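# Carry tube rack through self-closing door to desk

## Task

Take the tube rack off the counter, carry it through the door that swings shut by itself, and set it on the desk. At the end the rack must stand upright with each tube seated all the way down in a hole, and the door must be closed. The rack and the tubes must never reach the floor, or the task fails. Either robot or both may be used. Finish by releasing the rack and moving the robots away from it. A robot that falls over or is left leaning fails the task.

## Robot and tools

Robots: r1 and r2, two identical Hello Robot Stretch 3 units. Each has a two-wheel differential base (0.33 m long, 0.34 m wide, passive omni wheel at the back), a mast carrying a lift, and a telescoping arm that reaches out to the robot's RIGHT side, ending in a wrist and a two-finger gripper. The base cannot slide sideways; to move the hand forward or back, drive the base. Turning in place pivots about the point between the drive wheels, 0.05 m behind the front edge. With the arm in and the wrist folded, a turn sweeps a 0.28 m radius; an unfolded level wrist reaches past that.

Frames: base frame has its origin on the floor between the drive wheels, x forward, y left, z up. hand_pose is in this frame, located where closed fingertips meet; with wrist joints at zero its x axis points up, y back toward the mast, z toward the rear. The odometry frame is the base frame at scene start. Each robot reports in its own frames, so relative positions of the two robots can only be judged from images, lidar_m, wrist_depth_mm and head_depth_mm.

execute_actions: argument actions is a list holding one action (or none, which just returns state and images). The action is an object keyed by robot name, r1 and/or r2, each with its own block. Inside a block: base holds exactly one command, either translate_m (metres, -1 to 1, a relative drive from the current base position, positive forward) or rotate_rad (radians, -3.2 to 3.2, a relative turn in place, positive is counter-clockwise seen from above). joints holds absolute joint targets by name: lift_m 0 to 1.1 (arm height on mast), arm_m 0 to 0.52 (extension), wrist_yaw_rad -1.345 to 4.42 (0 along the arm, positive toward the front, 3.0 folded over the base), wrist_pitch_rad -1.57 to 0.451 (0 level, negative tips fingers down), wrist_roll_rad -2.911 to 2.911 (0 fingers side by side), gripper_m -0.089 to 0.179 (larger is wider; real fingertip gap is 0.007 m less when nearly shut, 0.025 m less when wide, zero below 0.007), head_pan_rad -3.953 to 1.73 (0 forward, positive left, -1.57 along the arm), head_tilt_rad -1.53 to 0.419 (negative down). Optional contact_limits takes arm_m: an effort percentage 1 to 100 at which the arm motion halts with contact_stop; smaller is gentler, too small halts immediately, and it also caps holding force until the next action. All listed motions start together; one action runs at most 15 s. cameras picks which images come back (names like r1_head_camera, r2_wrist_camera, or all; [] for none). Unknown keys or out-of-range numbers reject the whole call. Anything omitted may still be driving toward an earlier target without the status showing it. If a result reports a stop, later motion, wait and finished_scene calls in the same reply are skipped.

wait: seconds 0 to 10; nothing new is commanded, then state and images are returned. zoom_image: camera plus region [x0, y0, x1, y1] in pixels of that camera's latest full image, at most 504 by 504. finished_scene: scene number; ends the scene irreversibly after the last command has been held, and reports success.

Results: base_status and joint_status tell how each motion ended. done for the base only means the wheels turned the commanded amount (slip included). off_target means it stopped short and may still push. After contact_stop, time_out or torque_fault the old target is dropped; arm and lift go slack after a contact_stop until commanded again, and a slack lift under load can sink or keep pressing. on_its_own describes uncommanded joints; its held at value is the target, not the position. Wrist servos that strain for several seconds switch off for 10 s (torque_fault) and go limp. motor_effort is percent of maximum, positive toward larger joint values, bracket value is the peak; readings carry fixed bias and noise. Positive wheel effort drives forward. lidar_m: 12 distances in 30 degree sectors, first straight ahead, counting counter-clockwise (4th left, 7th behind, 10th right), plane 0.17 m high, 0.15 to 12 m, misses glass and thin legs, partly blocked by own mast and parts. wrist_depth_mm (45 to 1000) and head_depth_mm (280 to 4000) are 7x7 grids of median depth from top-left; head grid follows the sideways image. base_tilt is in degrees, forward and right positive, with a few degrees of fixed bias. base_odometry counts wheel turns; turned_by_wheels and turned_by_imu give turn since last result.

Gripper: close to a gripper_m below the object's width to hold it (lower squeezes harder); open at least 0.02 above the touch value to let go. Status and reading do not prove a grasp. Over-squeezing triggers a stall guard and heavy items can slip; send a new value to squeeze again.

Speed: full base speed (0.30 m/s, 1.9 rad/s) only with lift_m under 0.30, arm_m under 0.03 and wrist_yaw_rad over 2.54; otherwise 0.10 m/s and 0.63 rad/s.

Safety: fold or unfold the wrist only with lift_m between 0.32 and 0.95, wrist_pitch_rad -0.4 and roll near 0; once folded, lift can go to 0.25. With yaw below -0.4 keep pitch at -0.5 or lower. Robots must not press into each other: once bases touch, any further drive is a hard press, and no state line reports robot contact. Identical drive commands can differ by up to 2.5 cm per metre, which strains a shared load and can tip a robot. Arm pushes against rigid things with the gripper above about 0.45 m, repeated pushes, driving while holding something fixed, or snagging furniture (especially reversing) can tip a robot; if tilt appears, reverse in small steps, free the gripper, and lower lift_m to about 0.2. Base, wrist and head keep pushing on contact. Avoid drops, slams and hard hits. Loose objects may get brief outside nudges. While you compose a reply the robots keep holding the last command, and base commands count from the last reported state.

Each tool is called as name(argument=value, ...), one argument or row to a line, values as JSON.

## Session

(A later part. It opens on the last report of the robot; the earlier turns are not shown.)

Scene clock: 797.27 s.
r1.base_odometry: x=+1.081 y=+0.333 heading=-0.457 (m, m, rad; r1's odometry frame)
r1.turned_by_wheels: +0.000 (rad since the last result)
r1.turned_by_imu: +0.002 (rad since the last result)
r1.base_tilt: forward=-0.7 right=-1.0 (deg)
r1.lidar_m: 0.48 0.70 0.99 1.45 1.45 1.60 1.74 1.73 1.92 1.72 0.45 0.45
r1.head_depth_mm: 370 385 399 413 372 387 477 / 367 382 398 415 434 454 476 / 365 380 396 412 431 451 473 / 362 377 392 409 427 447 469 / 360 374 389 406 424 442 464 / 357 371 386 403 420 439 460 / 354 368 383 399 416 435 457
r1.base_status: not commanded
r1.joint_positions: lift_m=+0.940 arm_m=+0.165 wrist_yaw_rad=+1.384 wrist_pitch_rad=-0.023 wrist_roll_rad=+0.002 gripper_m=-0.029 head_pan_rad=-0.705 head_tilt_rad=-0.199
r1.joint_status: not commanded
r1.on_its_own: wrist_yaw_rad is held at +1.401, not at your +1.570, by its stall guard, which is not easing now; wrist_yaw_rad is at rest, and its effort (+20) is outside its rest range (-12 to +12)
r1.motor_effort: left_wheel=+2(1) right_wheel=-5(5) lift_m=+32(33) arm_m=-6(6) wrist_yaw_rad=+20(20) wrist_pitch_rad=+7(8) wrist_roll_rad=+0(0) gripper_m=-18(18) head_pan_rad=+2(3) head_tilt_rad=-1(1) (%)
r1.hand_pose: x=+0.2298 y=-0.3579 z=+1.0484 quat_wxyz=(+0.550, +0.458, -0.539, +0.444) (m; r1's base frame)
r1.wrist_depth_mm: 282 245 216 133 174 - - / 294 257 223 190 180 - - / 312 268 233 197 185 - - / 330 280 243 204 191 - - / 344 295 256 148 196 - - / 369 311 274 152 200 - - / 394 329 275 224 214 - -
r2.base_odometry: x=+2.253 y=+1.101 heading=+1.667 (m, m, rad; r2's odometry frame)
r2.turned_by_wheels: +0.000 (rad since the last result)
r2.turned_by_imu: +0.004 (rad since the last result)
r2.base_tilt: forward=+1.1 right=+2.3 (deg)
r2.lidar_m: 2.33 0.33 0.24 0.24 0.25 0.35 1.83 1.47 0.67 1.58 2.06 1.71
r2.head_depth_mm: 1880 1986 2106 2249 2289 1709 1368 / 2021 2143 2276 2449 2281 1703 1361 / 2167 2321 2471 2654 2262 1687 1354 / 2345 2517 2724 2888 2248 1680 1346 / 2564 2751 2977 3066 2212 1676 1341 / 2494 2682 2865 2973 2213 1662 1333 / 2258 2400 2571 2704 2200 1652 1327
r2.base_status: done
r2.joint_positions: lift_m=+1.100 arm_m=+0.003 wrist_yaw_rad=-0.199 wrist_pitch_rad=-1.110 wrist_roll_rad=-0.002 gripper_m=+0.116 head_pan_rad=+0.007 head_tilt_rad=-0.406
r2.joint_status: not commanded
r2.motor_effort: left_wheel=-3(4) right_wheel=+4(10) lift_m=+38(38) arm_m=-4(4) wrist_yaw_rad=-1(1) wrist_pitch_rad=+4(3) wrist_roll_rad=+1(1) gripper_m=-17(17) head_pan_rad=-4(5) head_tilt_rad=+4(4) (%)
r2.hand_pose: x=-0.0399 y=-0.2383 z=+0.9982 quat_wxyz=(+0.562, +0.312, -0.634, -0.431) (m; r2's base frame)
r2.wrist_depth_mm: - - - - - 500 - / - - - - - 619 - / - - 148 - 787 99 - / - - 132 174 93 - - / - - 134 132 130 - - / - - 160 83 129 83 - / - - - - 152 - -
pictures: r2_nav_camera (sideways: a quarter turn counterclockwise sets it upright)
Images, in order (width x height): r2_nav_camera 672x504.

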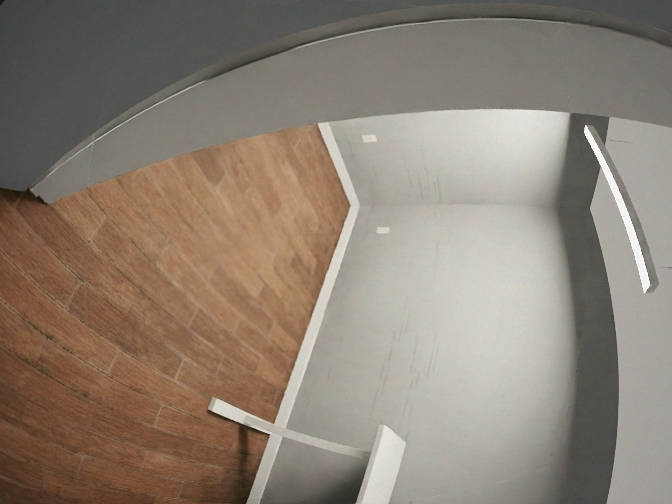

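execute_actions(
  actions=[
    {"r2": {"base": {"rotate_rad": -0.1}}},
  ],
  cameras=[],
)

execute_actions(
  actions=[
    {"r2": {"base": {"translate_m": 0.6}}},
  ],
  cameras=["r2_nav_camera"],
)

Scene clock: 803.87 s.
r1.base_odometry: x=+1.081 y=+0.333 heading=-0.457 (m, m, rad; r1's odometry frame)
r1.turned_by_wheels: +0.000 (rad since the last result)
r1.turned_by_imu: +0.001 (rad since the last result)
r1.base_tilt: forward=-0.6 right=-1.1 (deg)
r1.lidar_m: 0.48 0.70 0.99 1.45 1.45 1.60 1.74 1.73 1.92 1.72 0.45 0.45
r1.head_depth_mm: 371 385 398 412 372 387 477 / 367 382 398 416 435 454 476 / 365 380 395 412 430 451 474 / 362 377 393 409 427 447 469 / 360 374 389 406 423 443 465 / 358 371 386 402 419 439 460 / 355 368 384 399 416 435 456
r1.base_status: not commanded
r1.joint_positions: lift_m=+0.940 arm_m=+0.165 wrist_yaw_rad=+1.384 wrist_pitch_rad=-0.023 wrist_roll_rad=+0.002 gripper_m=-0.029 head_pan_rad=-0.705 head_tilt_rad=-0.199
r1.joint_status: not commanded
r1.on_its_own: wrist_yaw_rad is held at +1.401, not at your +1.570, by its stall guard, which is not easing now; wrist_yaw_rad is at rest, and its effort (+20) is outside its rest range (-12 to +12)
r1.motor_effort: left_wheel=+1(2) right_wheel=-5(5) lift_m=+32(32) arm_m=-6(6) wrist_yaw_rad=+20(20) wrist_pitch_rad=+8(8) wrist_roll_rad=+0(0) gripper_m=-18(18) head_pan_rad=+3(3) head_tilt_rad=-1(0) (%)
r1.hand_pose: x=+0.2298 y=-0.3579 z=+1.0484 quat_wxyz=(+0.550, +0.458, -0.539, +0.444) (m; r1's base frame)
r1.wrist_depth_mm: 283 244 217 132 174 - - / 295 256 225 190 179 - - / 314 269 234 196 185 - - / 329 279 243 203 190 - - / 348 294 255 148 197 - - / 370 311 275 152 199 - - / 391 327 274 225 215 - -
r2.base_odometry: x=+2.253 y=+1.101 heading=+1.567 (m, m, rad; r2's odometry frame)
r2.turned_by_wheels: -0.100 (rad since the last result)
r2.turned_by_imu: -0.099 (rad since the last result)
r2.base_tilt: forward=+1.0 right=+2.3 (deg)
r2.lidar_m: 2.25 0.34 0.25 0.24 0.24 0.32 0.78 1.49 0.67 1.52 2.06 1.71
r2.head_depth_mm: 1812 1921 2041 2179 2235 1711 1369 / 1928 2050 2178 2339 2266 1704 1356 / 2024 2164 2341 2543 2259 1686 1348 / 2180 2334 2517 2742 2251 1685 1342 / 2314 2519 2726 2887 2209 1665 1340 / 2495 2740 2961 3086 2188 1660 1335 / 2463 2575 2753 2870 2176 1648 1331
r2.base_status: done
r2.joint_positions: lift_m=+1.100 arm_m=+0.003 wrist_yaw_rad=-0.199 wrist_pitch_rad=-1.110 wrist_roll_rad=-0.002 gripper_m=+0.116 head_pan_rad=+0.007 head_tilt_rad=-0.406
r2.joint_status: not commanded
r2.motor_effort: left_wheel=+3(5) right_wheel=-4(6) lift_m=+38(38) arm_m=-3(3) wrist_yaw_rad=-1(0) wrist_pitch_rad=+3(4) wrist_roll_rad=+1(2) gripper_m=-17(17) head_pan_rad=-4(4) head_tilt_rad=+4(4) (%)
r2.hand_pose: x=-0.0399 y=-0.2383 z=+0.9982 quat_wxyz=(+0.562, +0.312, -0.634, -0.431) (m; r2's base frame)
r2.wrist_depth_mm: - - - - 566 - - / - - - - 681 - - / - - 149 - 842 99 - / - - 130 174 93 - - / - - 135 132 130 - - / - - 161 123 129 83 - / - - - - 151 - -
pictures: none
No camera images: the call's "cameras" was empty. Leave "cameras" out to get every camera's image.

Scene clock: 811.27 s.
r1.base_odometry: x=+1.081 y=+0.333 heading=-0.457 (m, m, rad; r1's odometry frame)
r1.turned_by_wheels: +0.000 (rad since the last result)
r1.turned_by_imu: +0.001 (rad since the last result)
r1.base_tilt: forward=-0.6 right=-1.0 (deg)
r1.lidar_m: 0.48 0.70 0.99 1.45 1.45 1.60 1.74 1.73 1.91 1.72 0.45 0.45
r1.head_depth_mm: 370 385 399 413 372 387 477 / 368 382 399 415 434 454 476 / 365 379 395 412 430 451 474 / 362 377 392 409 427 447 470 / 360 374 389 406 423 443 465 / 357 372 386 402 420 439 460 / 354 369 383 399 416 435 457
r1.base_status: not commanded
r1.joint_positions: lift_m=+0.940 arm_m=+0.165 wrist_yaw_rad=+1.384 wrist_pitch_rad=-0.023 wrist_roll_rad=+0.002 gripper_m=-0.029 head_pan_rad=-0.705 head_tilt_rad=-0.199
r1.joint_status: not commanded
r1.on_its_own: wrist_yaw_rad is held at +1.401, not at your +1.570, by its stall guard, which is not easing now; wrist_yaw_rad is at rest, and its effort (+20) is outside its rest range (-12 to +12)
r1.motor_effort: left_wheel=+1(2) right_wheel=-5(5) lift_m=+33(32) arm_m=-6(6) wrist_yaw_rad=+20(20) wrist_pitch_rad=+8(8) wrist_roll_rad=+0(0) gripper_m=-18(18) head_pan_rad=+3(3) head_tilt_rad=-1(1) (%)
r1.hand_pose: x=+0.2298 y=-0.3579 z=+1.0484 quat_wxyz=(+0.550, +0.458, -0.539, +0.444) (m; r1's base frame)
r1.wrist_depth_mm: 280 246 215 133 173 - - / 295 256 226 190 179 - - / 312 268 232 197 185 - - / 330 281 243 203 191 - - / 349 295 256 148 197 - - / 368 310 276 152 199 - - / 393 327 275 225 214 - -
r2.base_odometry: x=+2.255 y=+1.701 heading=+1.568 (m, m, rad; r2's odometry frame)
r2.turned_by_wheels: +0.000 (rad since the last result)
r2.turned_by_imu: +0.004 (rad since the last result)
r2.base_tilt: forward=+1.0 right=+2.3 (deg)
r2.lidar_m: 1.73 2.05 1.30 0.53 0.39 0.37 0.88 1.07 1.76 1.86 1.69 1.22
r2.head_depth_mm: 1378 1459 1548 1652 1784 1711 1369 / 1460 1551 1656 1765 1899 1698 1360 / 1547 1660 1767 1912 2038 1683 1355 / 1654 1784 1910 2072 2139 1677 1344 / 1758 1911 2070 2258 2233 1669 1338 / 1896 2082 2255 2497 2203 1662 1330 / 2037 2186 2332 2521 2191 1650 1321
r2.base_status: done
r2.joint_positions: lift_m=+1.100 arm_m=+0.003 wrist_yaw_rad=-0.199 wrist_pitch_rad=-1.110 wrist_roll_rad=-0.002 gripper_m=+0.116 head_pan_rad=+0.007 head_tilt_rad=-0.406
r2.joint_status: not commanded
r2.motor_effort: left_wheel=+2(7) right_wheel=-3(5) lift_m=+38(38) arm_m=-3(4) wrist_yaw_rad=+0(0) wrist_pitch_rad=+4(3) wrist_roll_rad=+1(1) gripper_m=-18(18) head_pan_rad=-4(4) head_tilt_rad=+4(4) (%)
r2.hand_pose: x=-0.0399 y=-0.2383 z=+0.9982 quat_wxyz=(+0.562, +0.312, -0.634, -0.431) (m; r2's base frame)
r2.wrist_depth_mm: - - - - - - 942 / - - - - - - 902 / - - 149 - - 99 - / - - 130 174 92 - - / - - 135 132 130 - - / - - 160 123 129 83 - / - - - - 151 - -
pictures: r2_nav_camera (sideways: a quarter turn counterclockwise sets it upright)
Images, in order (width x height): r2_nav_camera 672x504.

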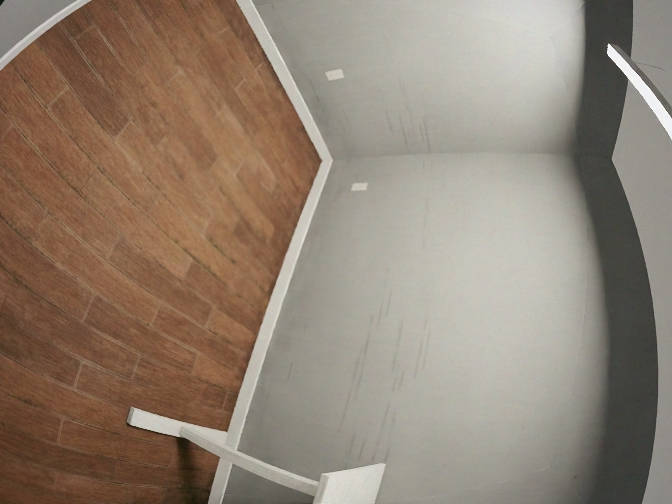

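execute_actions(
  actions=[
    {"r2": {"base": {"translate_m": 0.3}, "joints": {"head_pan_rad": -0.9, "head_tilt_rad": -0.3}}, "r1": {"base": {"translate_m": 0.182}, "joints": {"arm_m": 0.288}}},
  ],
  cameras=["r2_head_camera", "r2_nav_camera"],
)

Scene clock: 824.13 s.
r1.base_odometry: x=+1.245 y=+0.253 heading=-0.457 (m, m, rad; r1's odometry frame)
r1.turned_by_wheels: +0.000 (rad since the last result)
r1.turned_by_imu: +0.003 (rad since the last result)
r1.base_tilt: forward=-0.6 right=-1.0 (deg)
r1.lidar_m: 0.45 0.56 0.80 1.28 1.51 1.67 1.91 1.90 2.00 1.65 0.49 0.44
r1.head_depth_mm: 418 436 456 479 504 532 563 / 404 421 440 461 483 509 538 / 390 407 425 444 465 489 515 / 378 394 410 429 448 470 494 / 367 381 397 414 432 452 475 / 356 370 384 400 417 435 456 / 345 359 373 387 403 421 440
r1.base_status: done
r1.joint_positions: lift_m=+0.940 arm_m=+0.288 wrist_yaw_rad=+1.403 wrist_pitch_rad=-0.022 wrist_roll_rad=+0.002 gripper_m=-0.029 head_pan_rad=-0.705 head_tilt_rad=-0.199
r1.joint_status: all done
r1.on_its_own: wrist_yaw_rad is held at +1.401, not at your +1.570, by its stall guard, which is not easing now
r1.motor_effort: left_wheel=+6(20) right_wheel=-10(23) lift_m=+32(33) arm_m=+4(11) wrist_yaw_rad=-2(56) wrist_pitch_rad=+7(8) wrist_roll_rad=+0(0) gripper_m=-17(22) head_pan_rad=+3(3) head_tilt_rad=+0(0) (%)
r1.hand_pose: x=+0.2307 y=-0.4754 z=+1.0486 quat_wxyz=(+0.545, +0.463, -0.535, +0.450) (m; r1's base frame)
r1.wrist_depth_mm: 221 213 202 187 183 - 899 / 231 220 208 139 190 - 927 / 240 227 214 200 195 - 953 / 248 236 223 206 203 - 977 / 257 245 232 149 208 - 992 / 272 254 245 153 215 - - / 285 268 250 231 228 - -
r2.base_odometry: x=+2.256 y=+2.001 heading=+1.568 (m, m, rad; r2's odometry frame)
r2.turned_by_wheels: +0.000 (rad since the last result)
r2.turned_by_imu: +0.003 (rad since the last result)
r2.base_tilt: forward=+1.1 right=+2.3 (deg)
r2.lidar_m: 1.45 1.88 1.83 0.87 0.65 0.63 0.85 1.33 1.94 1.88 1.03 1.39
r2.head_depth_mm: 1377 1471 1589 1248 888 1914 1479 / 1318 1422 1507 1223 879 1830 1476 / 1277 1363 1458 1200 813 1776 1464 / 1233 1312 1398 1183 1535 1662 1325 / 1194 1268 1348 1422 1548 1648 1449 / 1153 1226 1298 1387 1480 1581 1444 / 1121 1185 1257 1328 1421 1529 1438
r2.base_status: done
r2.joint_positions: lift_m=+1.100 arm_m=+0.003 wrist_yaw_rad=-0.199 wrist_pitch_rad=-1.110 wrist_roll_rad=-0.002 gripper_m=+0.116 head_pan_rad=-0.893 head_tilt_rad=-0.310
r2.joint_status: all done
r2.motor_effort: left_wheel=+2(6) right_wheel=-3(4) lift_m=+38(38) arm_m=-4(3) wrist_yaw_rad=-2(1) wrist_pitch_rad=+3(4) wrist_roll_rad=+2(1) gripper_m=-18(18) head_pan_rad=-4(57) head_tilt_rad=+6(21) (%)
r2.hand_pose: x=-0.0399 y=-0.2383 z=+0.9982 quat_wxyz=(+0.562, +0.312, -0.634, -0.431) (m; r2's base frame)
r2.wrist_depth_mm: - - - - - - - / - - - - - - - / - - 148 - - 99 - / - - 129 174 92 - - / - - 135 132 130 - - / - - 161 123 129 83 - / - - - - 152 - -
pictures: r2_head_camera (sideways: a quarter turn clockwise sets it upright), r2_nav_camera (sideways: a quarter turn counterclockwise sets it upright)
Images, in order (width x height): r2_head_camera 896x504, r2_nav_camera 672x504.

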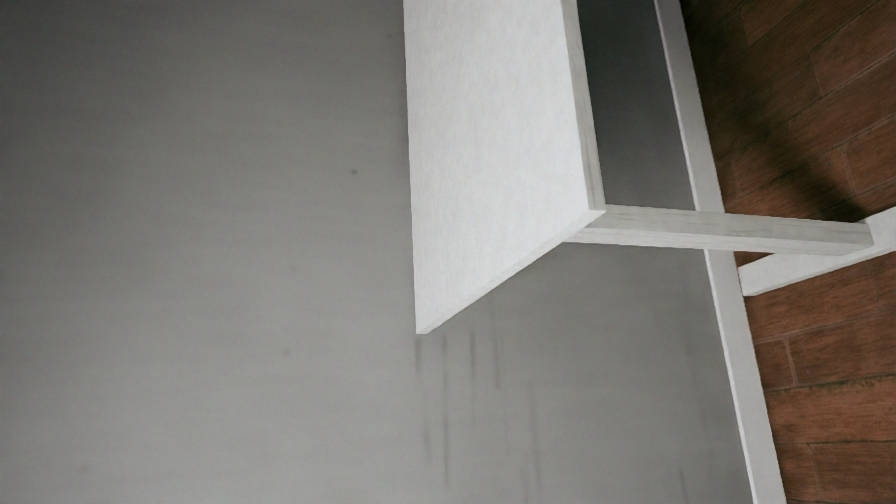

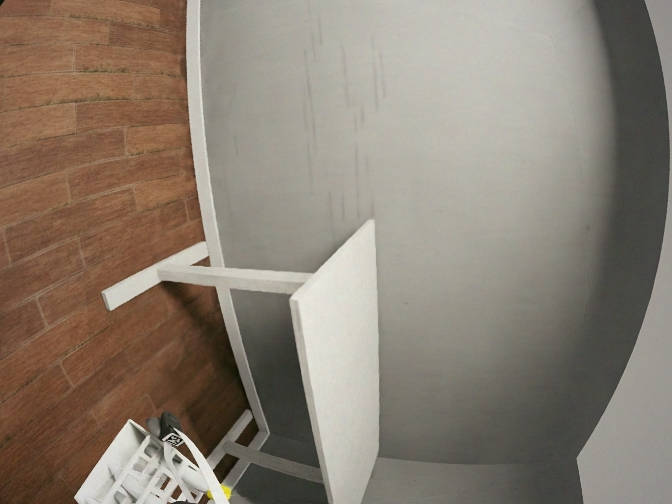

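execute_actions(
  actions=[
    {"r2": {"base": {"rotate_rad": 1.57}}, "r1": {"base": {"translate_m": 0.212}, "joints": {"arm_m": 0.395}}},
  ],
  cameras=[],
)

Scene clock: 858.10 s.
r1.base_odometry: x=+1.435 y=+0.159 heading=-0.457 (m, m, rad; r1's odometry frame)
r1.turned_by_wheels: +0.000 (rad since the last result)
r1.turned_by_imu: +0.003 (rad since the last result)
r1.base_tilt: forward=-0.7 right=-1.1 (deg)
r1.lidar_m: 0.53 0.53 0.57 0.93 1.66 1.75 2.11 2.11 1.92 1.59 1.23 0.64
r1.head_depth_mm: 1394 1440 1488 1539 1589 1639 1647 / 1312 1407 1514 1590 1659 1743 1697 / 1049 1109 1174 1249 1335 1431 1531 / 851 891 935 985 1064 1126 1203 / 753 782 810 851 883 932 974 / 657 681 706 735 761 792 825 / 584 603 625 644 664 688 713
r1.base_status: done
r1.joint_positions: lift_m=+0.940 arm_m=+0.395 wrist_yaw_rad=+1.404 wrist_pitch_rad=-0.022 wrist_roll_rad=+0.002 gripper_m=-0.029 head_pan_rad=-0.705 head_tilt_rad=-0.199
r1.joint_status: all done
r1.on_its_own: wrist_yaw_rad is held at +1.401, not at your +1.570, by its stall guard, which is not easing now
r1.motor_effort: left_wheel=+0(29) right_wheel=+0(30) lift_m=+33(33) arm_m=+3(13) wrist_yaw_rad=-3(100) wrist_pitch_rad=+7(7) wrist_roll_rad=+0(0) gripper_m=-11(26) head_pan_rad=+3(2) head_tilt_rad=-1(0) (%)
r1.hand_pose: x=+0.2307 y=-0.5823 z=+1.0488 quat_wxyz=(+0.545, +0.463, -0.535, +0.450) (m; r1's base frame)
r1.wrist_depth_mm: 472 522 591 689 832 936 788 / 477 539 594 719 852 971 787 / 492 547 616 731 888 - 820 / 500 561 629 756 911 - 827 / 505 577 652 805 944 - 843 / 520 586 658 - - - 858 / 536 592 705 821 - - 895
r2.base_odometry: x=+2.256 y=+2.001 heading=+3.138 (m, m, rad; r2's odometry frame)
r2.turned_by_wheels: +1.570 (rad since the last result)
r2.turned_by_imu: +1.558 (rad since the last result)
r2.base_tilt: forward=+1.0 right=+2.3 (deg)
r2.lidar_m: 0.87 0.65 0.63 0.76 1.06 1.94 1.88 1.03 1.39 1.46 1.88 1.83
r2.head_depth_mm: 1834 1942 2045 2150 2177 1910 1480 / 1776 1882 2020 2165 2341 1902 1464 / 1709 1816 1932 2091 2245 1890 1463 / 1651 1752 1859 1980 2150 1874 1455 / 1591 1689 1795 1911 2058 1861 1449 / 1542 1626 1733 1836 1985 1852 1437 / 1488 1577 1667 1775 1898 1825 1428
r2.base_status: done
r2.joint_positions: lift_m=+1.100 arm_m=+0.003 wrist_yaw_rad=-0.199 wrist_pitch_rad=-1.110 wrist_roll_rad=-0.002 gripper_m=+0.116 head_pan_rad=-0.893 head_tilt_rad=-0.310
r2.joint_status: not commanded
r2.motor_effort: left_wheel=-3(7) right_wheel=+4(9) lift_m=+38(38) arm_m=-4(4) wrist_yaw_rad=-1(0) wrist_pitch_rad=+3(3) wrist_roll_rad=+1(1) gripper_m=-18(17) head_pan_rad=-5(5) head_tilt_rad=+7(6) (%)
r2.hand_pose: x=-0.0399 y=-0.2383 z=+0.9982 quat_wxyz=(+0.562, +0.312, -0.634, -0.431) (m; r2's base frame)
r2.wrist_depth_mm: - - - - - - - / - - - - - - - / - - 149 - - 100 - / - - 129 174 92 - - / - - 134 132 130 - - / - - 161 123 128 83 - / - - - - 152 - -
pictures: none
No camera images: the call's "cameras" was empty. Leave "cameras" out to get every camera's image.

execute_actions(
  actions=[
    {"r2": {"base": {"translate_m": -0.6}}, "r1": {"joints": {"gripper_m": 0.1}}},
  ],
  cameras=["r1_nav_camera", "r1_wrist_camera"],
)

Scene clock: 873.63 s.
r1.base_odometry: x=+1.435 y=+0.159 heading=-0.457 (m, m, rad; r1's odometry frame)
r1.turned_by_wheels: +0.000 (rad since the last result)
r1.turned_by_imu: +0.002 (rad since the last result)
r1.base_tilt: forward=-0.6 right=-1.1 (deg)
r1.lidar_m: 0.53 0.53 0.57 0.92 1.66 1.75 2.12 2.10 1.92 1.58 1.24 0.64
r1.head_depth_mm: 1396 1434 1482 1536 1583 1643 1650 / 1309 1401 1515 1595 1656 1730 1698 / 1049 1102 1179 1250 1339 1435 1537 / 850 890 936 982 1066 1126 1198 / 751 781 811 851 885 931 978 / 659 681 706 734 762 790 823 / 584 603 623 644 666 688 713
r1.base_status: not commanded
r1.joint_positions: lift_m=+0.940 arm_m=+0.395 wrist_yaw_rad=+1.404 wrist_pitch_rad=-0.022 wrist_roll_rad=+0.002 gripper_m=+0.100 head_pan_rad=-0.705 head_tilt_rad=-0.199
r1.joint_status: all done
r1.on_its_own: wrist_yaw_rad is held at +1.401, not at your +1.570, by its stall guard, which is not easing now
r1.motor_effort: left_wheel=+0(0) right_wheel=+0(0) lift_m=+32(32) arm_m=+3(3) wrist_yaw_rad=-3(3) wrist_pitch_rad=+7(7) wrist_roll_rad=+0(0) gripper_m=+1(81) head_pan_rad=+3(3) head_tilt_rad=-1(1) (%)
r1.hand_pose: x=+0.2307 y=-0.5823 z=+1.0488 quat_wxyz=(+0.545, +0.463, -0.535, +0.450) (m; r1's base frame)
r1.wrist_depth_mm: 469 532 593 682 818 934 790 / 481 540 590 720 863 989 802 / 492 548 621 730 912 - 817 / 496 557 633 755 942 - 843 / 507 573 658 777 938 - 833 / 521 573 701 809 938 - 864 / 530 604 700 834 - - 879
r2.base_odometry: x=+2.856 y=+1.998 heading=+3.137 (m, m, rad; r2's odometry frame)
r2.turned_by_wheels: +0.000 (rad since the last result)
r2.turned_by_imu: -0.002 (rad since the last result)
r2.base_tilt: forward=+1.0 right=+2.3 (deg)
r2.lidar_m: 1.31 1.02 1.04 1.09 1.42 1.43 1.28 1.10 0.63 1.12 1.58 2.34
r2.head_depth_mm: 1538 1567 1598 1627 1663 1697 1476 / 1844 1891 1932 1988 2027 1886 1470 / 2181 2283 2416 2501 2420 1886 1456 / 2122 2249 2399 2557 2634 1878 1457 / 2056 2195 2302 2471 2567 1853 1452 / 1988 2093 2210 2377 2456 1854 1439 / 1925 2031 2148 2284 2367 1846 1432
r2.base_status: done
r2.joint_positions: lift_m=+1.100 arm_m=+0.003 wrist_yaw_rad=-0.199 wrist_pitch_rad=-1.110 wrist_roll_rad=-0.002 gripper_m=+0.116 head_pan_rad=-0.893 head_tilt_rad=-0.310
r2.joint_status: not commanded
r2.motor_effort: left_wheel=-2(9) right_wheel=+3(6) lift_m=+38(38) arm_m=-4(4) wrist_yaw_rad=-2(0) wrist_pitch_rad=+3(4) wrist_roll_rad=+1(1) gripper_m=-17(16) head_pan_rad=-5(4) head_tilt_rad=+7(7) (%)
r2.hand_pose: x=-0.0399 y=-0.2383 z=+0.9982 quat_wxyz=(+0.562, +0.312, -0.634, -0.431) (m; r2's base frame)
r2.wrist_depth_mm: - - - 273 272 266 270 / - - 259 254 256 254 249 / - - 148 240 241 99 236 / - - 129 174 93 222 225 / - - 134 131 130 210 212 / - - 161 123 129 83 221 / - - - - 152 - -
pictures: r1_nav_camera (sideways: a quarter turn counterclockwise sets it upright), r1_wrist_camera
Images, in order (width x height): r1_nav_camera 672x504, r1_wrist_camera 644x364.

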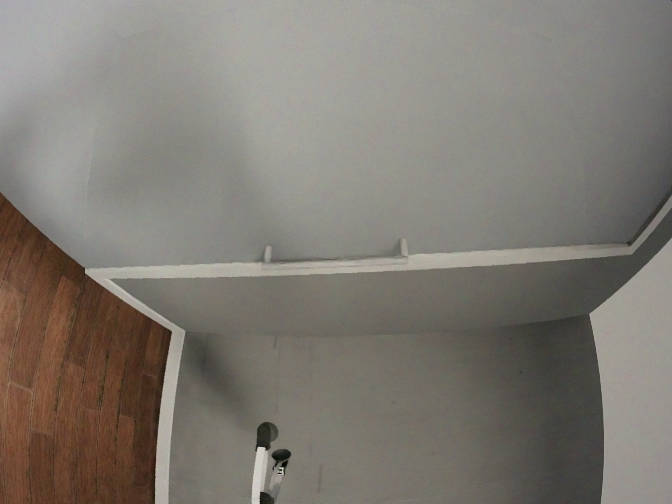

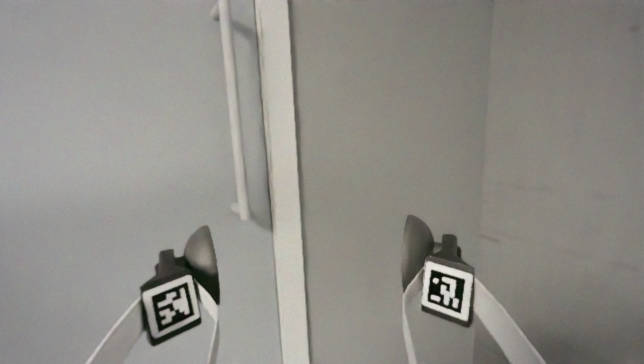

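execute_actions(
  actions=[
    {"r2": {"joints": {"head_pan_rad": -1.57, "head_tilt_rad": -0.7}}},
  ],
  cameras=["r2_head_camera", "r2_nav_camera", "r2_wrist_camera"],
)

Scene clock: 878.60 s.
r1.base_odometry: x=+1.435 y=+0.159 heading=-0.457 (m, m, rad; r1's odometry frame)
r1.turned_by_wheels: +0.000 (rad since the last result)
r1.turned_by_imu: +0.001 (rad since the last result)
r1.base_tilt: forward=-0.6 right=-1.1 (deg)
r1.lidar_m: 0.53 0.53 0.57 0.92 1.65 1.75 2.12 2.11 1.93 1.58 1.23 0.64
r1.head_depth_mm: 1396 1438 1490 1529 1585 1640 1651 / 1302 1402 1508 1589 1663 1730 1699 / 1048 1105 1175 1245 1334 1439 1534 / 849 893 936 982 1063 1125 1200 / 750 783 808 851 884 929 976 / 657 682 704 733 760 791 823 / 583 602 622 643 665 688 714
r1.base_status: not commanded
r1.joint_positions: lift_m=+0.940 arm_m=+0.395 wrist_yaw_rad=+1.404 wrist_pitch_rad=-0.022 wrist_roll_rad=+0.002 gripper_m=+0.100 head_pan_rad=-0.705 head_tilt_rad=-0.199
r1.joint_status: not commanded
r1.on_its_own: wrist_yaw_rad is held at +1.401, not at your +1.570, by its stall guard, which is not easing now
r1.motor_effort: left_wheel=+0(0) right_wheel=+0(0) lift_m=+33(32) arm_m=+3(3) wrist_yaw_rad=-3(3) wrist_pitch_rad=+7(7) wrist_roll_rad=+0(0) gripper_m=+0(0) head_pan_rad=+2(3) head_tilt_rad=+0(1) (%)
r1.hand_pose: x=+0.2307 y=-0.5823 z=+1.0488 quat_wxyz=(+0.545, +0.463, -0.535, +0.450) (m; r1's base frame)
r1.wrist_depth_mm: 478 528 588 699 819 935 784 / 480 539 602 718 863 983 800 / 496 549 627 735 885 - 799 / 501 558 627 752 919 - 832 / 512 566 658 785 924 - 852 / 525 561 699 795 945 - 854 / 526 602 695 827 - - 885
r2.base_odometry: x=+2.856 y=+1.998 heading=+3.137 (m, m, rad; r2's odometry frame)
r2.turned_by_wheels: +0.000 (rad since the last result)
r2.turned_by_imu: +0.001 (rad since the last result)
r2.base_tilt: forward=+1.0 right=+2.2 (deg)
r2.lidar_m: 1.31 1.02 1.04 1.09 1.42 1.43 1.28 1.10 0.63 1.12 1.58 2.34
r2.head_depth_mm: - - - - - 1298 1162 / - - - - - - 1158 / - 1105 - - - - 1134 / 1062 1194 1336 1615 366 1272 1153 / 1139 1290 1494 1763 1615 1336 1149 / 1230 1410 1648 1884 1613 1339 1142 / 1331 1550 1851 2000 1607 1331 1143
r2.base_status: not commanded
r2.joint_positions: lift_m=+1.100 arm_m=+0.003 wrist_yaw_rad=-0.199 wrist_pitch_rad=-1.110 wrist_roll_rad=-0.002 gripper_m=+0.116 head_pan_rad=-1.563 head_tilt_rad=-0.691
r2.joint_status: all done
r2.motor_effort: left_wheel=-3(2) right_wheel=+3(3) lift_m=+38(38) arm_m=-4(4) wrist_yaw_rad=-1(0) wrist_pitch_rad=+4(3) wrist_roll_rad=+1(1) gripper_m=-18(18) head_pan_rad=-5(50) head_tilt_rad=-5(38) (%)
r2.hand_pose: x=-0.0399 y=-0.2383 z=+0.9982 quat_wxyz=(+0.562, +0.312, -0.634, -0.431) (m; r2's base frame)
r2.wrist_depth_mm: - - - 271 273 270 266 / - - 260 257 256 253 250 / - - 149 237 241 99 236 / - - 130 174 93 221 224 / - - 134 131 130 210 212 / - - 160 123 129 83 220 / - - - - 152 - -
pictures: r2_head_camera (sideways: a quarter turn clockwise sets it upright), r2_nav_camera (sideways: a quarter turn counterclockwise sets it upright), r2_wrist_camera
Images, in order (width x height): r2_head_camera 896x504, r2_nav_camera 672x504, r2_wrist_camera 644x364.

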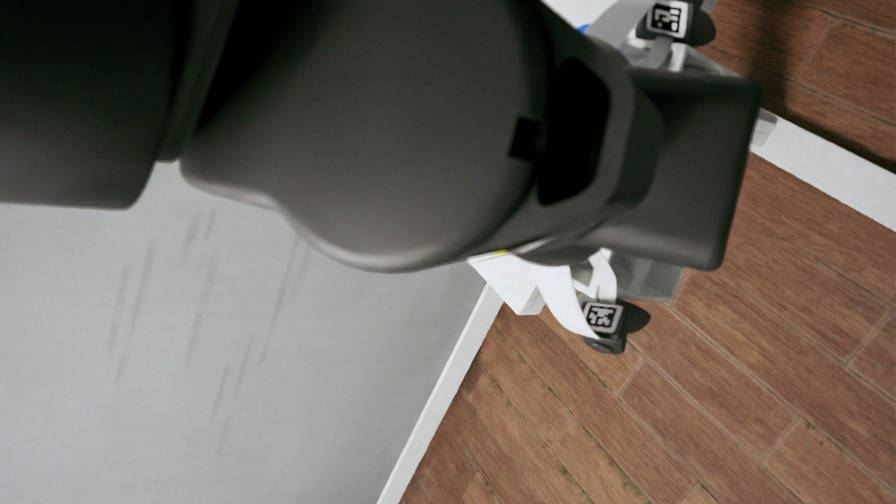

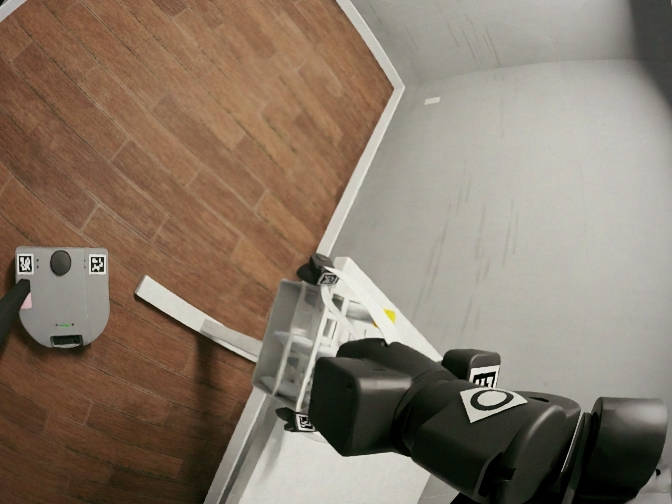

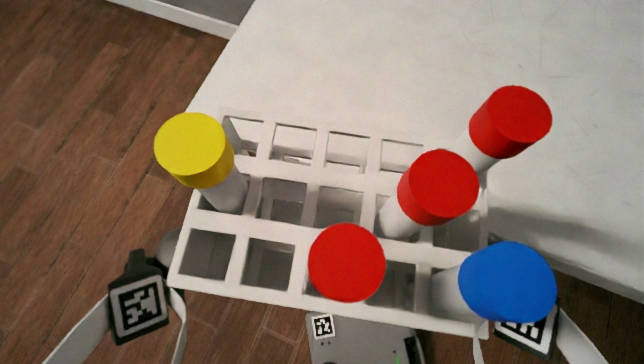

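execute_actions(
  actions=[
    {"r2": {"joints": {"wrist_pitch_rad": -0.85}}},
  ],
  cameras=[],
)

execute_actions(
  actions=[
    {"r2": {"base": {"translate_m": -0.2}}},
  ],
  cameras=["r2_head_camera", "r2_nav_camera", "r2_wrist_camera"],
)

Scene clock: 899.57 s.
r1.base_odometry: x=+1.435 y=+0.159 heading=-0.457 (m, m, rad; r1's odometry frame)
r1.turned_by_wheels: +0.000 (rad since the last result)
r1.turned_by_imu: +0.001 (rad since the last result)
r1.base_tilt: forward=-0.6 right=-1.2 (deg)
r1.lidar_m: 0.53 0.53 0.57 0.92 1.65 1.75 2.11 2.10 1.93 1.58 1.24 0.64
r1.head_depth_mm: 1393 1443 1477 1534 1582 1640 1646 / 1310 1404 1511 1582 1656 1731 1700 / 1048 1108 1172 1249 1331 1441 1527 / 851 890 934 985 1064 1126 1196 / 750 781 810 850 884 931 979 / 657 681 706 732 762 791 824 / 584 603 623 642 665 689 713
r1.base_status: not commanded
r1.joint_positions: lift_m=+0.940 arm_m=+0.395 wrist_yaw_rad=+1.404 wrist_pitch_rad=-0.022 wrist_roll_rad=+0.002 gripper_m=+0.100 head_pan_rad=-0.705 head_tilt_rad=-0.199
r1.joint_status: not commanded
r1.on_its_own: wrist_yaw_rad is held at +1.401, not at your +1.570, by its stall guard, which is not easing now
r1.motor_effort: left_wheel=+0(0) right_wheel=+0(0) lift_m=+32(33) arm_m=+3(3) wrist_yaw_rad=-3(3) wrist_pitch_rad=+7(7) wrist_roll_rad=+0(0) gripper_m=+1(0) head_pan_rad=+2(3) head_tilt_rad=+0(0) (%)
r1.hand_pose: x=+0.2307 y=-0.5823 z=+1.0488 quat_wxyz=(+0.545, +0.463, -0.535, +0.450) (m; r1's base frame)
r1.wrist_depth_mm: 471 534 592 687 821 938 783 / 482 539 606 704 855 980 792 / 489 555 626 740 885 - 799 / 501 565 633 760 928 - 819 / 511 575 661 784 927 - 842 / 517 569 700 805 917 - 856 / 531 603 700 818 - - 885
r2.base_odometry: x=+2.856 y=+1.998 heading=+3.137 (m, m, rad; r2's odometry frame)
r2.turned_by_wheels: +0.000 (rad since the last result)
r2.turned_by_imu: +0.001 (rad since the last result)
r2.base_tilt: forward=+1.0 right=+2.3 (deg)
r2.lidar_m: 1.31 1.02 1.04 1.09 1.42 1.43 1.28 1.09 0.63 1.12 1.58 2.34
r2.head_depth_mm: - - - - - 1274 1166 / - - - - - 1228 1160 / - 1103 - - - 1325 1130 / 1064 1195 1342 - 1507 1347 1152 / 1140 1291 1494 1759 1594 1341 1150 / 1226 1409 1654 1879 1605 1341 1141 / 1323 1550 1850 1991 1602 1337 1147
r2.base_status: not commanded
r2.joint_positions: lift_m=+1.100 arm_m=+0.003 wrist_yaw_rad=-0.199 wrist_pitch_rad=-0.871 wrist_roll_rad=-0.002 gripper_m=+0.116 head_pan_rad=-1.563 head_tilt_rad=-0.691
r2.joint_status: all done
r2.motor_effort: left_wheel=-2(2) right_wheel=+4(3) lift_m=+38(38) arm_m=-3(4) wrist_yaw_rad=+0(1) wrist_pitch_rad=+7(7) wrist_roll_rad=+1(1) gripper_m=-18(17) head_pan_rad=-5(5) head_tilt_rad=-7(6) (%)
r2.hand_pose: x=-0.0506 y=-0.2916 z=+1.0270 quat_wxyz=(+0.609, +0.234, -0.667, -0.361) (m; r2's base frame)
r2.wrist_depth_mm: - - - 885 403 405 404 / - - - 356 355 347 349 / - - 150 304 310 99 308 / - - 123 173 93 266 277 / - - 135 132 129 242 250 / - - 162 82 128 83 228 / - - - - - 207 212
pictures: none
No camera images: the call's "cameras" was empty. Leave "cameras" out to get every camera's image.

Scene clock: 902.97 s.
r1.base_odometry: x=+1.435 y=+0.159 heading=-0.457 (m, m, rad; r1's odometry frame)
r1.turned_by_wheels: +0.000 (rad since the last result)
r1.turned_by_imu: +0.001 (rad since the last result)
r1.base_tilt: forward=-0.7 right=-1.0 (deg)
r1.lidar_m: 0.53 0.53 0.57 0.92 1.66 1.75 2.12 2.10 1.93 1.58 1.23 0.64
r1.head_depth_mm: 1396 1437 1489 1528 1588 1643 1647 / 1307 1402 1509 1589 1661 1738 1698 / 1046 1105 1175 1243 1337 1430 1535 / 852 890 936 984 1064 1127 1196 / 753 782 809 852 885 931 978 / 657 682 706 733 761 790 826 / 584 604 623 644 664 689 712
r1.base_status: not commanded
r1.joint_positions: lift_m=+0.940 arm_m=+0.395 wrist_yaw_rad=+1.404 wrist_pitch_rad=-0.022 wrist_roll_rad=+0.002 gripper_m=+0.100 head_pan_rad=-0.705 head_tilt_rad=-0.199
r1.joint_status: not commanded
r1.on_its_own: wrist_yaw_rad is held at +1.401, not at your +1.570, by its stall guard, which is not easing now
r1.motor_effort: left_wheel=+0(0) right_wheel=+0(0) lift_m=+32(32) arm_m=+4(3) wrist_yaw_rad=-3(2) wrist_pitch_rad=+7(7) wrist_roll_rad=+0(0) gripper_m=+0(0) head_pan_rad=+3(3) head_tilt_rad=-1(1) (%)
r1.hand_pose: x=+0.2307 y=-0.5823 z=+1.0488 quat_wxyz=(+0.545, +0.463, -0.535, +0.450) (m; r1's base frame)
r1.wrist_depth_mm: 473 526 590 707 829 921 781 / 481 533 602 707 850 971 798 / 493 544 621 742 881 - 805 / 499 560 637 743 916 - 827 / 508 569 667 785 924 - 842 / 524 567 706 810 949 - 868 / 528 609 701 824 - - 882
r2.base_odometry: x=+3.056 y=+1.998 heading=+3.137 (m, m, rad; r2's odometry frame)
r2.turned_by_wheels: +0.000 (rad since the last result)
r2.turned_by_imu: -0.001 (rad since the last result)
r2.base_tilt: forward=+1.0 right=+2.2 (deg)
r2.lidar_m: 1.46 1.18 1.15 1.16 1.30 1.26 1.08 0.99 0.96 0.57 1.42 2.51
r2.head_depth_mm: - - - - - 359 306 / - - - - - 348 319 / - 991 - - - 347 1109 / 946 1067 1113 - 403 356 1138 / 1018 1154 1290 533 424 1250 1146 / 1099 1264 1475 529 423 1310 1147 / 1195 1378 1651 526 446 1331 1143
r2.base_status: done
r2.joint_positions: lift_m=+1.100 arm_m=+0.003 wrist_yaw_rad=-0.199 wrist_pitch_rad=-0.871 wrist_roll_rad=-0.002 gripper_m=+0.116 head_pan_rad=-1.563 head_tilt_rad=-0.691
r2.joint_status: not commanded
r2.motor_effort: left_wheel=-2(7) right_wheel=+3(5) lift_m=+38(38) arm_m=-4(3) wrist_yaw_rad=-1(0) wrist_pitch_rad=+7(7) wrist_roll_rad=+1(1) gripper_m=-17(17) head_pan_rad=-5(5) head_tilt_rad=-6(6) (%)
r2.hand_pose: x=-0.0506 y=-0.2917 z=+1.0270 quat_wxyz=(+0.609, +0.233, -0.667, -0.361) (m; r2's base frame)
r2.wrist_depth_mm: - - 408 407 410 405 396 / - 370 361 357 349 349 350 / - 318 151 304 312 99 307 / 286 278 123 174 93 266 274 / 258 258 135 132 130 242 251 / 236 235 161 82 128 83 230 / - 213 216 213 207 206 211
pictures: r2_head_camera (sideways: a quarter turn clockwise sets it upright), r2_nav_camera (sideways: a quarter turn counterclockwise sets it upright), r2_wrist_camera
Images, in order (width x height): r2_head_camera 896x504, r2_nav_camera 672x504, r2_wrist_camera 644x364.

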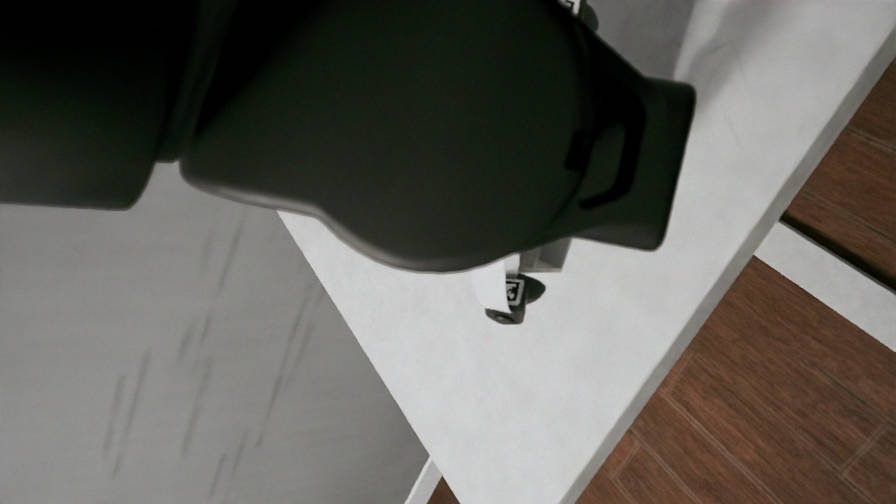

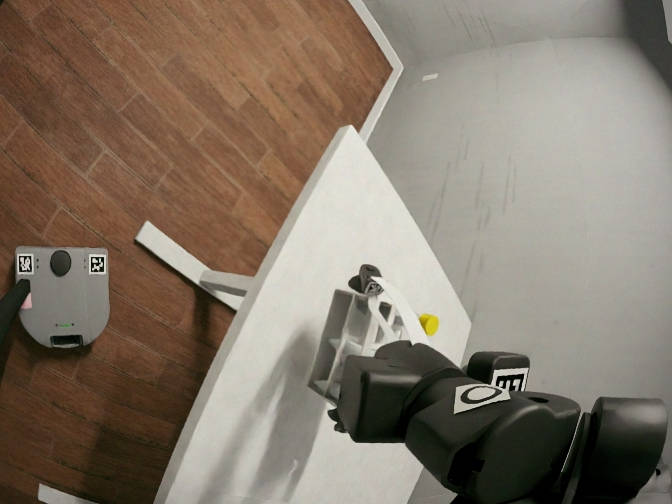

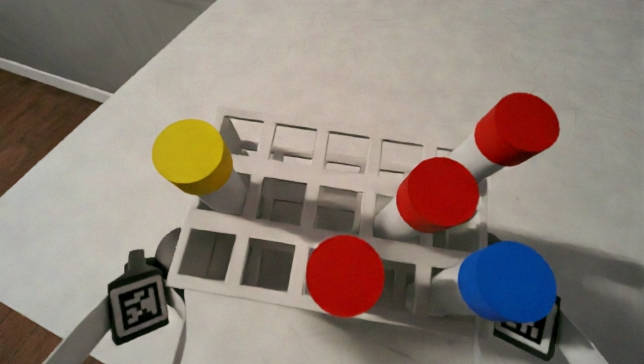

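execute_actions(
  actions=[
    {"r2": {"joints": {"wrist_pitch_rad": -1.1}}},
  ],
  cameras=[],
)

execute_actions(
  actions=[
    {"r2": {"joints": {"lift_m": 1.085}}},
  ],
  cameras=["r2_wrist_camera"],
)

Scene clock: 908.33 s.
r1.base_odometry: x=+1.435 y=+0.159 heading=-0.457 (m, m, rad; r1's odometry frame)
r1.turned_by_wheels: +0.000 (rad since the last result)
r1.turned_by_imu: +0.001 (rad since the last result)
r1.base_tilt: forward=-0.6 right=-1.0 (deg)
r1.lidar_m: 0.53 0.53 0.57 0.93 1.65 1.75 2.11 2.10 1.92 1.58 1.23 0.64
r1.head_depth_mm: 1391 1441 1486 1533 1590 1648 1655 / 1301 1409 1513 1594 1650 1731 1702 / 1046 1112 1175 1249 1331 1429 1528 / 853 891 936 982 1066 1127 1196 / 751 782 810 847 884 929 979 / 656 680 705 730 761 791 825 / 584 603 624 644 665 689 714
r1.base_status: not commanded
r1.joint_positions: lift_m=+0.940 arm_m=+0.395 wrist_yaw_rad=+1.404 wrist_pitch_rad=-0.022 wrist_roll_rad=+0.002 gripper_m=+0.100 head_pan_rad=-0.705 head_tilt_rad=-0.199
r1.joint_status: not commanded
r1.on_its_own: wrist_yaw_rad is held at +1.401, not at your +1.570, by its stall guard, which is not easing now
r1.motor_effort: left_wheel=+0(0) right_wheel=+0(0) lift_m=+33(32) arm_m=+3(3) wrist_yaw_rad=-3(3) wrist_pitch_rad=+7(7) wrist_roll_rad=+0(0) gripper_m=+0(0) head_pan_rad=+3(3) head_tilt_rad=-1(1) (%)
r1.hand_pose: x=+0.2307 y=-0.5823 z=+1.0488 quat_wxyz=(+0.545, +0.463, -0.535, +0.450) (m; r1's base frame)
r1.wrist_depth_mm: 476 524 595 694 828 950 787 / 486 534 597 702 847 976 797 / 487 543 624 726 894 - 809 / 502 563 621 746 918 - 819 / 508 568 671 772 934 - 839 / 519 565 698 802 934 - 848 / 525 611 706 830 - - 885
r2.base_odometry: x=+3.056 y=+1.998 heading=+3.137 (m, m, rad; r2's odometry frame)
r2.turned_by_wheels: +0.000 (rad since the last result)
r2.turned_by_imu: +0.001 (rad since the last result)
r2.base_tilt: forward=+1.1 right=+2.3 (deg)
r2.lidar_m: 1.45 1.18 1.15 1.16 1.29 1.26 1.08 0.99 0.96 0.57 1.42 2.51
r2.head_depth_mm: - - - - - 342 306 / - - - - - - 319 / - 992 - - - - 1115 / 949 1068 1152 516 367 356 1139 / 1019 1160 1286 532 437 1255 1145 / 1102 1263 1475 529 423 1310 1143 / 1188 1386 1657 526 446 1331 1141
r2.base_status: not commanded
r2.joint_positions: lift_m=+1.100 arm_m=+0.003 wrist_yaw_rad=-0.199 wrist_pitch_rad=-1.107 wrist_roll_rad=-0.002 gripper_m=+0.116 head_pan_rad=-1.563 head_tilt_rad=-0.691
r2.joint_status: all done
r2.motor_effort: left_wheel=-3(2) right_wheel=+3(3) lift_m=+38(38) arm_m=-4(3) wrist_yaw_rad=-2(1) wrist_pitch_rad=+2(5) wrist_roll_rad=+2(1) gripper_m=-17(17) head_pan_rad=-4(5) head_tilt_rad=-6(6) (%)
r2.hand_pose: x=-0.0400 y=-0.2391 z=+0.9985 quat_wxyz=(+0.562, +0.311, -0.635, -0.430) (m; r2's base frame)
r2.wrist_depth_mm: 292 279 278 275 273 271 268 / 264 262 259 255 254 253 250 / 250 244 150 238 239 100 234 / 235 231 124 172 93 223 224 / - 221 134 132 131 209 212 / - - 160 82 128 83 201 / - - - 197 192 190 192
pictures: none
No camera images: the call's "cameras" was empty. Leave "cameras" out to get every camera's image.

Scene clock: 909.27 s.
r1.base_odometry: x=+1.435 y=+0.159 heading=-0.457 (m, m, rad; r1's odometry frame)
r1.turned_by_wheels: +0.000 (rad since the last result)
r1.turned_by_imu: +0.000 (rad since the last result)
r1.base_tilt: forward=-0.6 right=-1.0 (deg)
r1.lidar_m: 0.53 0.53 0.57 0.93 1.66 1.75 2.11 2.10 1.92 1.58 1.23 0.64
r1.head_depth_mm: 1397 1441 1491 1537 1576 1641 1645 / 1307 1400 1512 1589 1666 1737 1702 / 1051 1103 1176 1247 1334 1430 1536 / 851 893 936 987 1067 1130 1195 / 750 783 809 851 881 930 977 / 656 682 707 732 761 791 824 / 584 602 623 644 665 688 713
r1.base_status: not commanded
r1.joint_positions: lift_m=+0.940 arm_m=+0.395 wrist_yaw_rad=+1.404 wrist_pitch_rad=-0.022 wrist_roll_rad=+0.002 gripper_m=+0.100 head_pan_rad=-0.705 head_tilt_rad=-0.199
r1.joint_status: not commanded
r1.on_its_own: wrist_yaw_rad is held at +1.401, not at your +1.570, by its stall guard, which is not easing now
r1.motor_effort: left_wheel=+0(0) right_wheel=+0(0) lift_m=+32(32) arm_m=+3(3) wrist_yaw_rad=-3(3) wrist_pitch_rad=+7(7) wrist_roll_rad=+0(0) gripper_m=+0(0) head_pan_rad=+3(3) head_tilt_rad=+0(1) (%)
r1.hand_pose: x=+0.2307 y=-0.5823 z=+1.0488 quat_wxyz=(+0.545, +0.463, -0.535, +0.450) (m; r1's base frame)
r1.wrist_depth_mm: 470 527 589 703 835 956 790 / 485 538 597 718 870 978 785 / 489 551 624 727 890 - 810 / 499 560 633 765 926 - 824 / 515 572 664 776 914 - 844 / 521 569 693 819 928 - 855 / 530 604 714 837 - - 872
r2.base_odometry: x=+3.056 y=+1.998 heading=+3.137 (m, m, rad; r2's odometry frame)
r2.turned_by_wheels: +0.000 (rad since the last result)
r2.turned_by_imu: +0.000 (rad since the last result)
r2.base_tilt: forward=+1.1 right=+2.3 (deg)
r2.lidar_m: 1.45 1.18 1.15 1.17 1.29 1.26 1.08 0.99 0.96 0.57 1.42 2.51
r2.head_depth_mm: - - - - - 342 306 / - - - - - - 319 / - - - - - - 1115 / 950 1070 738 533 387 363 1145 / 1018 1157 1279 531 437 1254 1150 / 1097 1262 1480 528 423 1304 1147 / 1193 1392 1657 525 445 1335 1139
r2.base_status: not commanded
r2.joint_positions: lift_m=+1.090 arm_m=+0.003 wrist_yaw_rad=-0.199 wrist_pitch_rad=-1.089 wrist_roll_rad=-0.009 gripper_m=+0.116 head_pan_rad=-1.563 head_tilt_rad=-0.691
r2.joint_status: lift_m contact_stop (moved -0.010 of -0.015)
r2.on_its_own: lift_m is slack since a contact_stop, until your next command for it (your +1.085 is given up)
r2.motor_effort: left_wheel=-3(4) right_wheel=+2(3) lift_m=+33(32) arm_m=-2(4) wrist_yaw_rad=-1(1) wrist_pitch_rad=-4(6) wrist_roll_rad=+6(7) gripper_m=-19(19) head_pan_rad=-5(5) head_tilt_rad=-6(6) (%)
r2.hand_pose: x=-0.0409 y=-0.2432 z=+0.9905 quat_wxyz=(+0.568, +0.307, -0.635, -0.424) (m; r2's base frame)
r2.wrist_depth_mm: 280 273 272 272 266 266 268 / 257 254 254 252 250 248 247 / 240 236 152 235 232 98 230 / 225 222 138 173 92 216 217 / - 213 135 132 129 177 208 / - - 162 82 156 81 195 / - - - 189 183 182 185
pictures: r2_wrist_camera
Images, in order (width x height): r2_wrist_camera 644x364.

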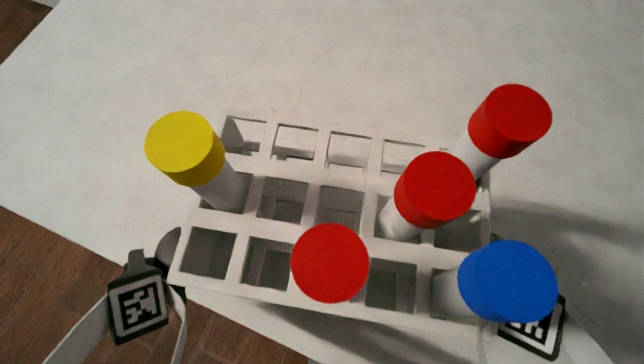

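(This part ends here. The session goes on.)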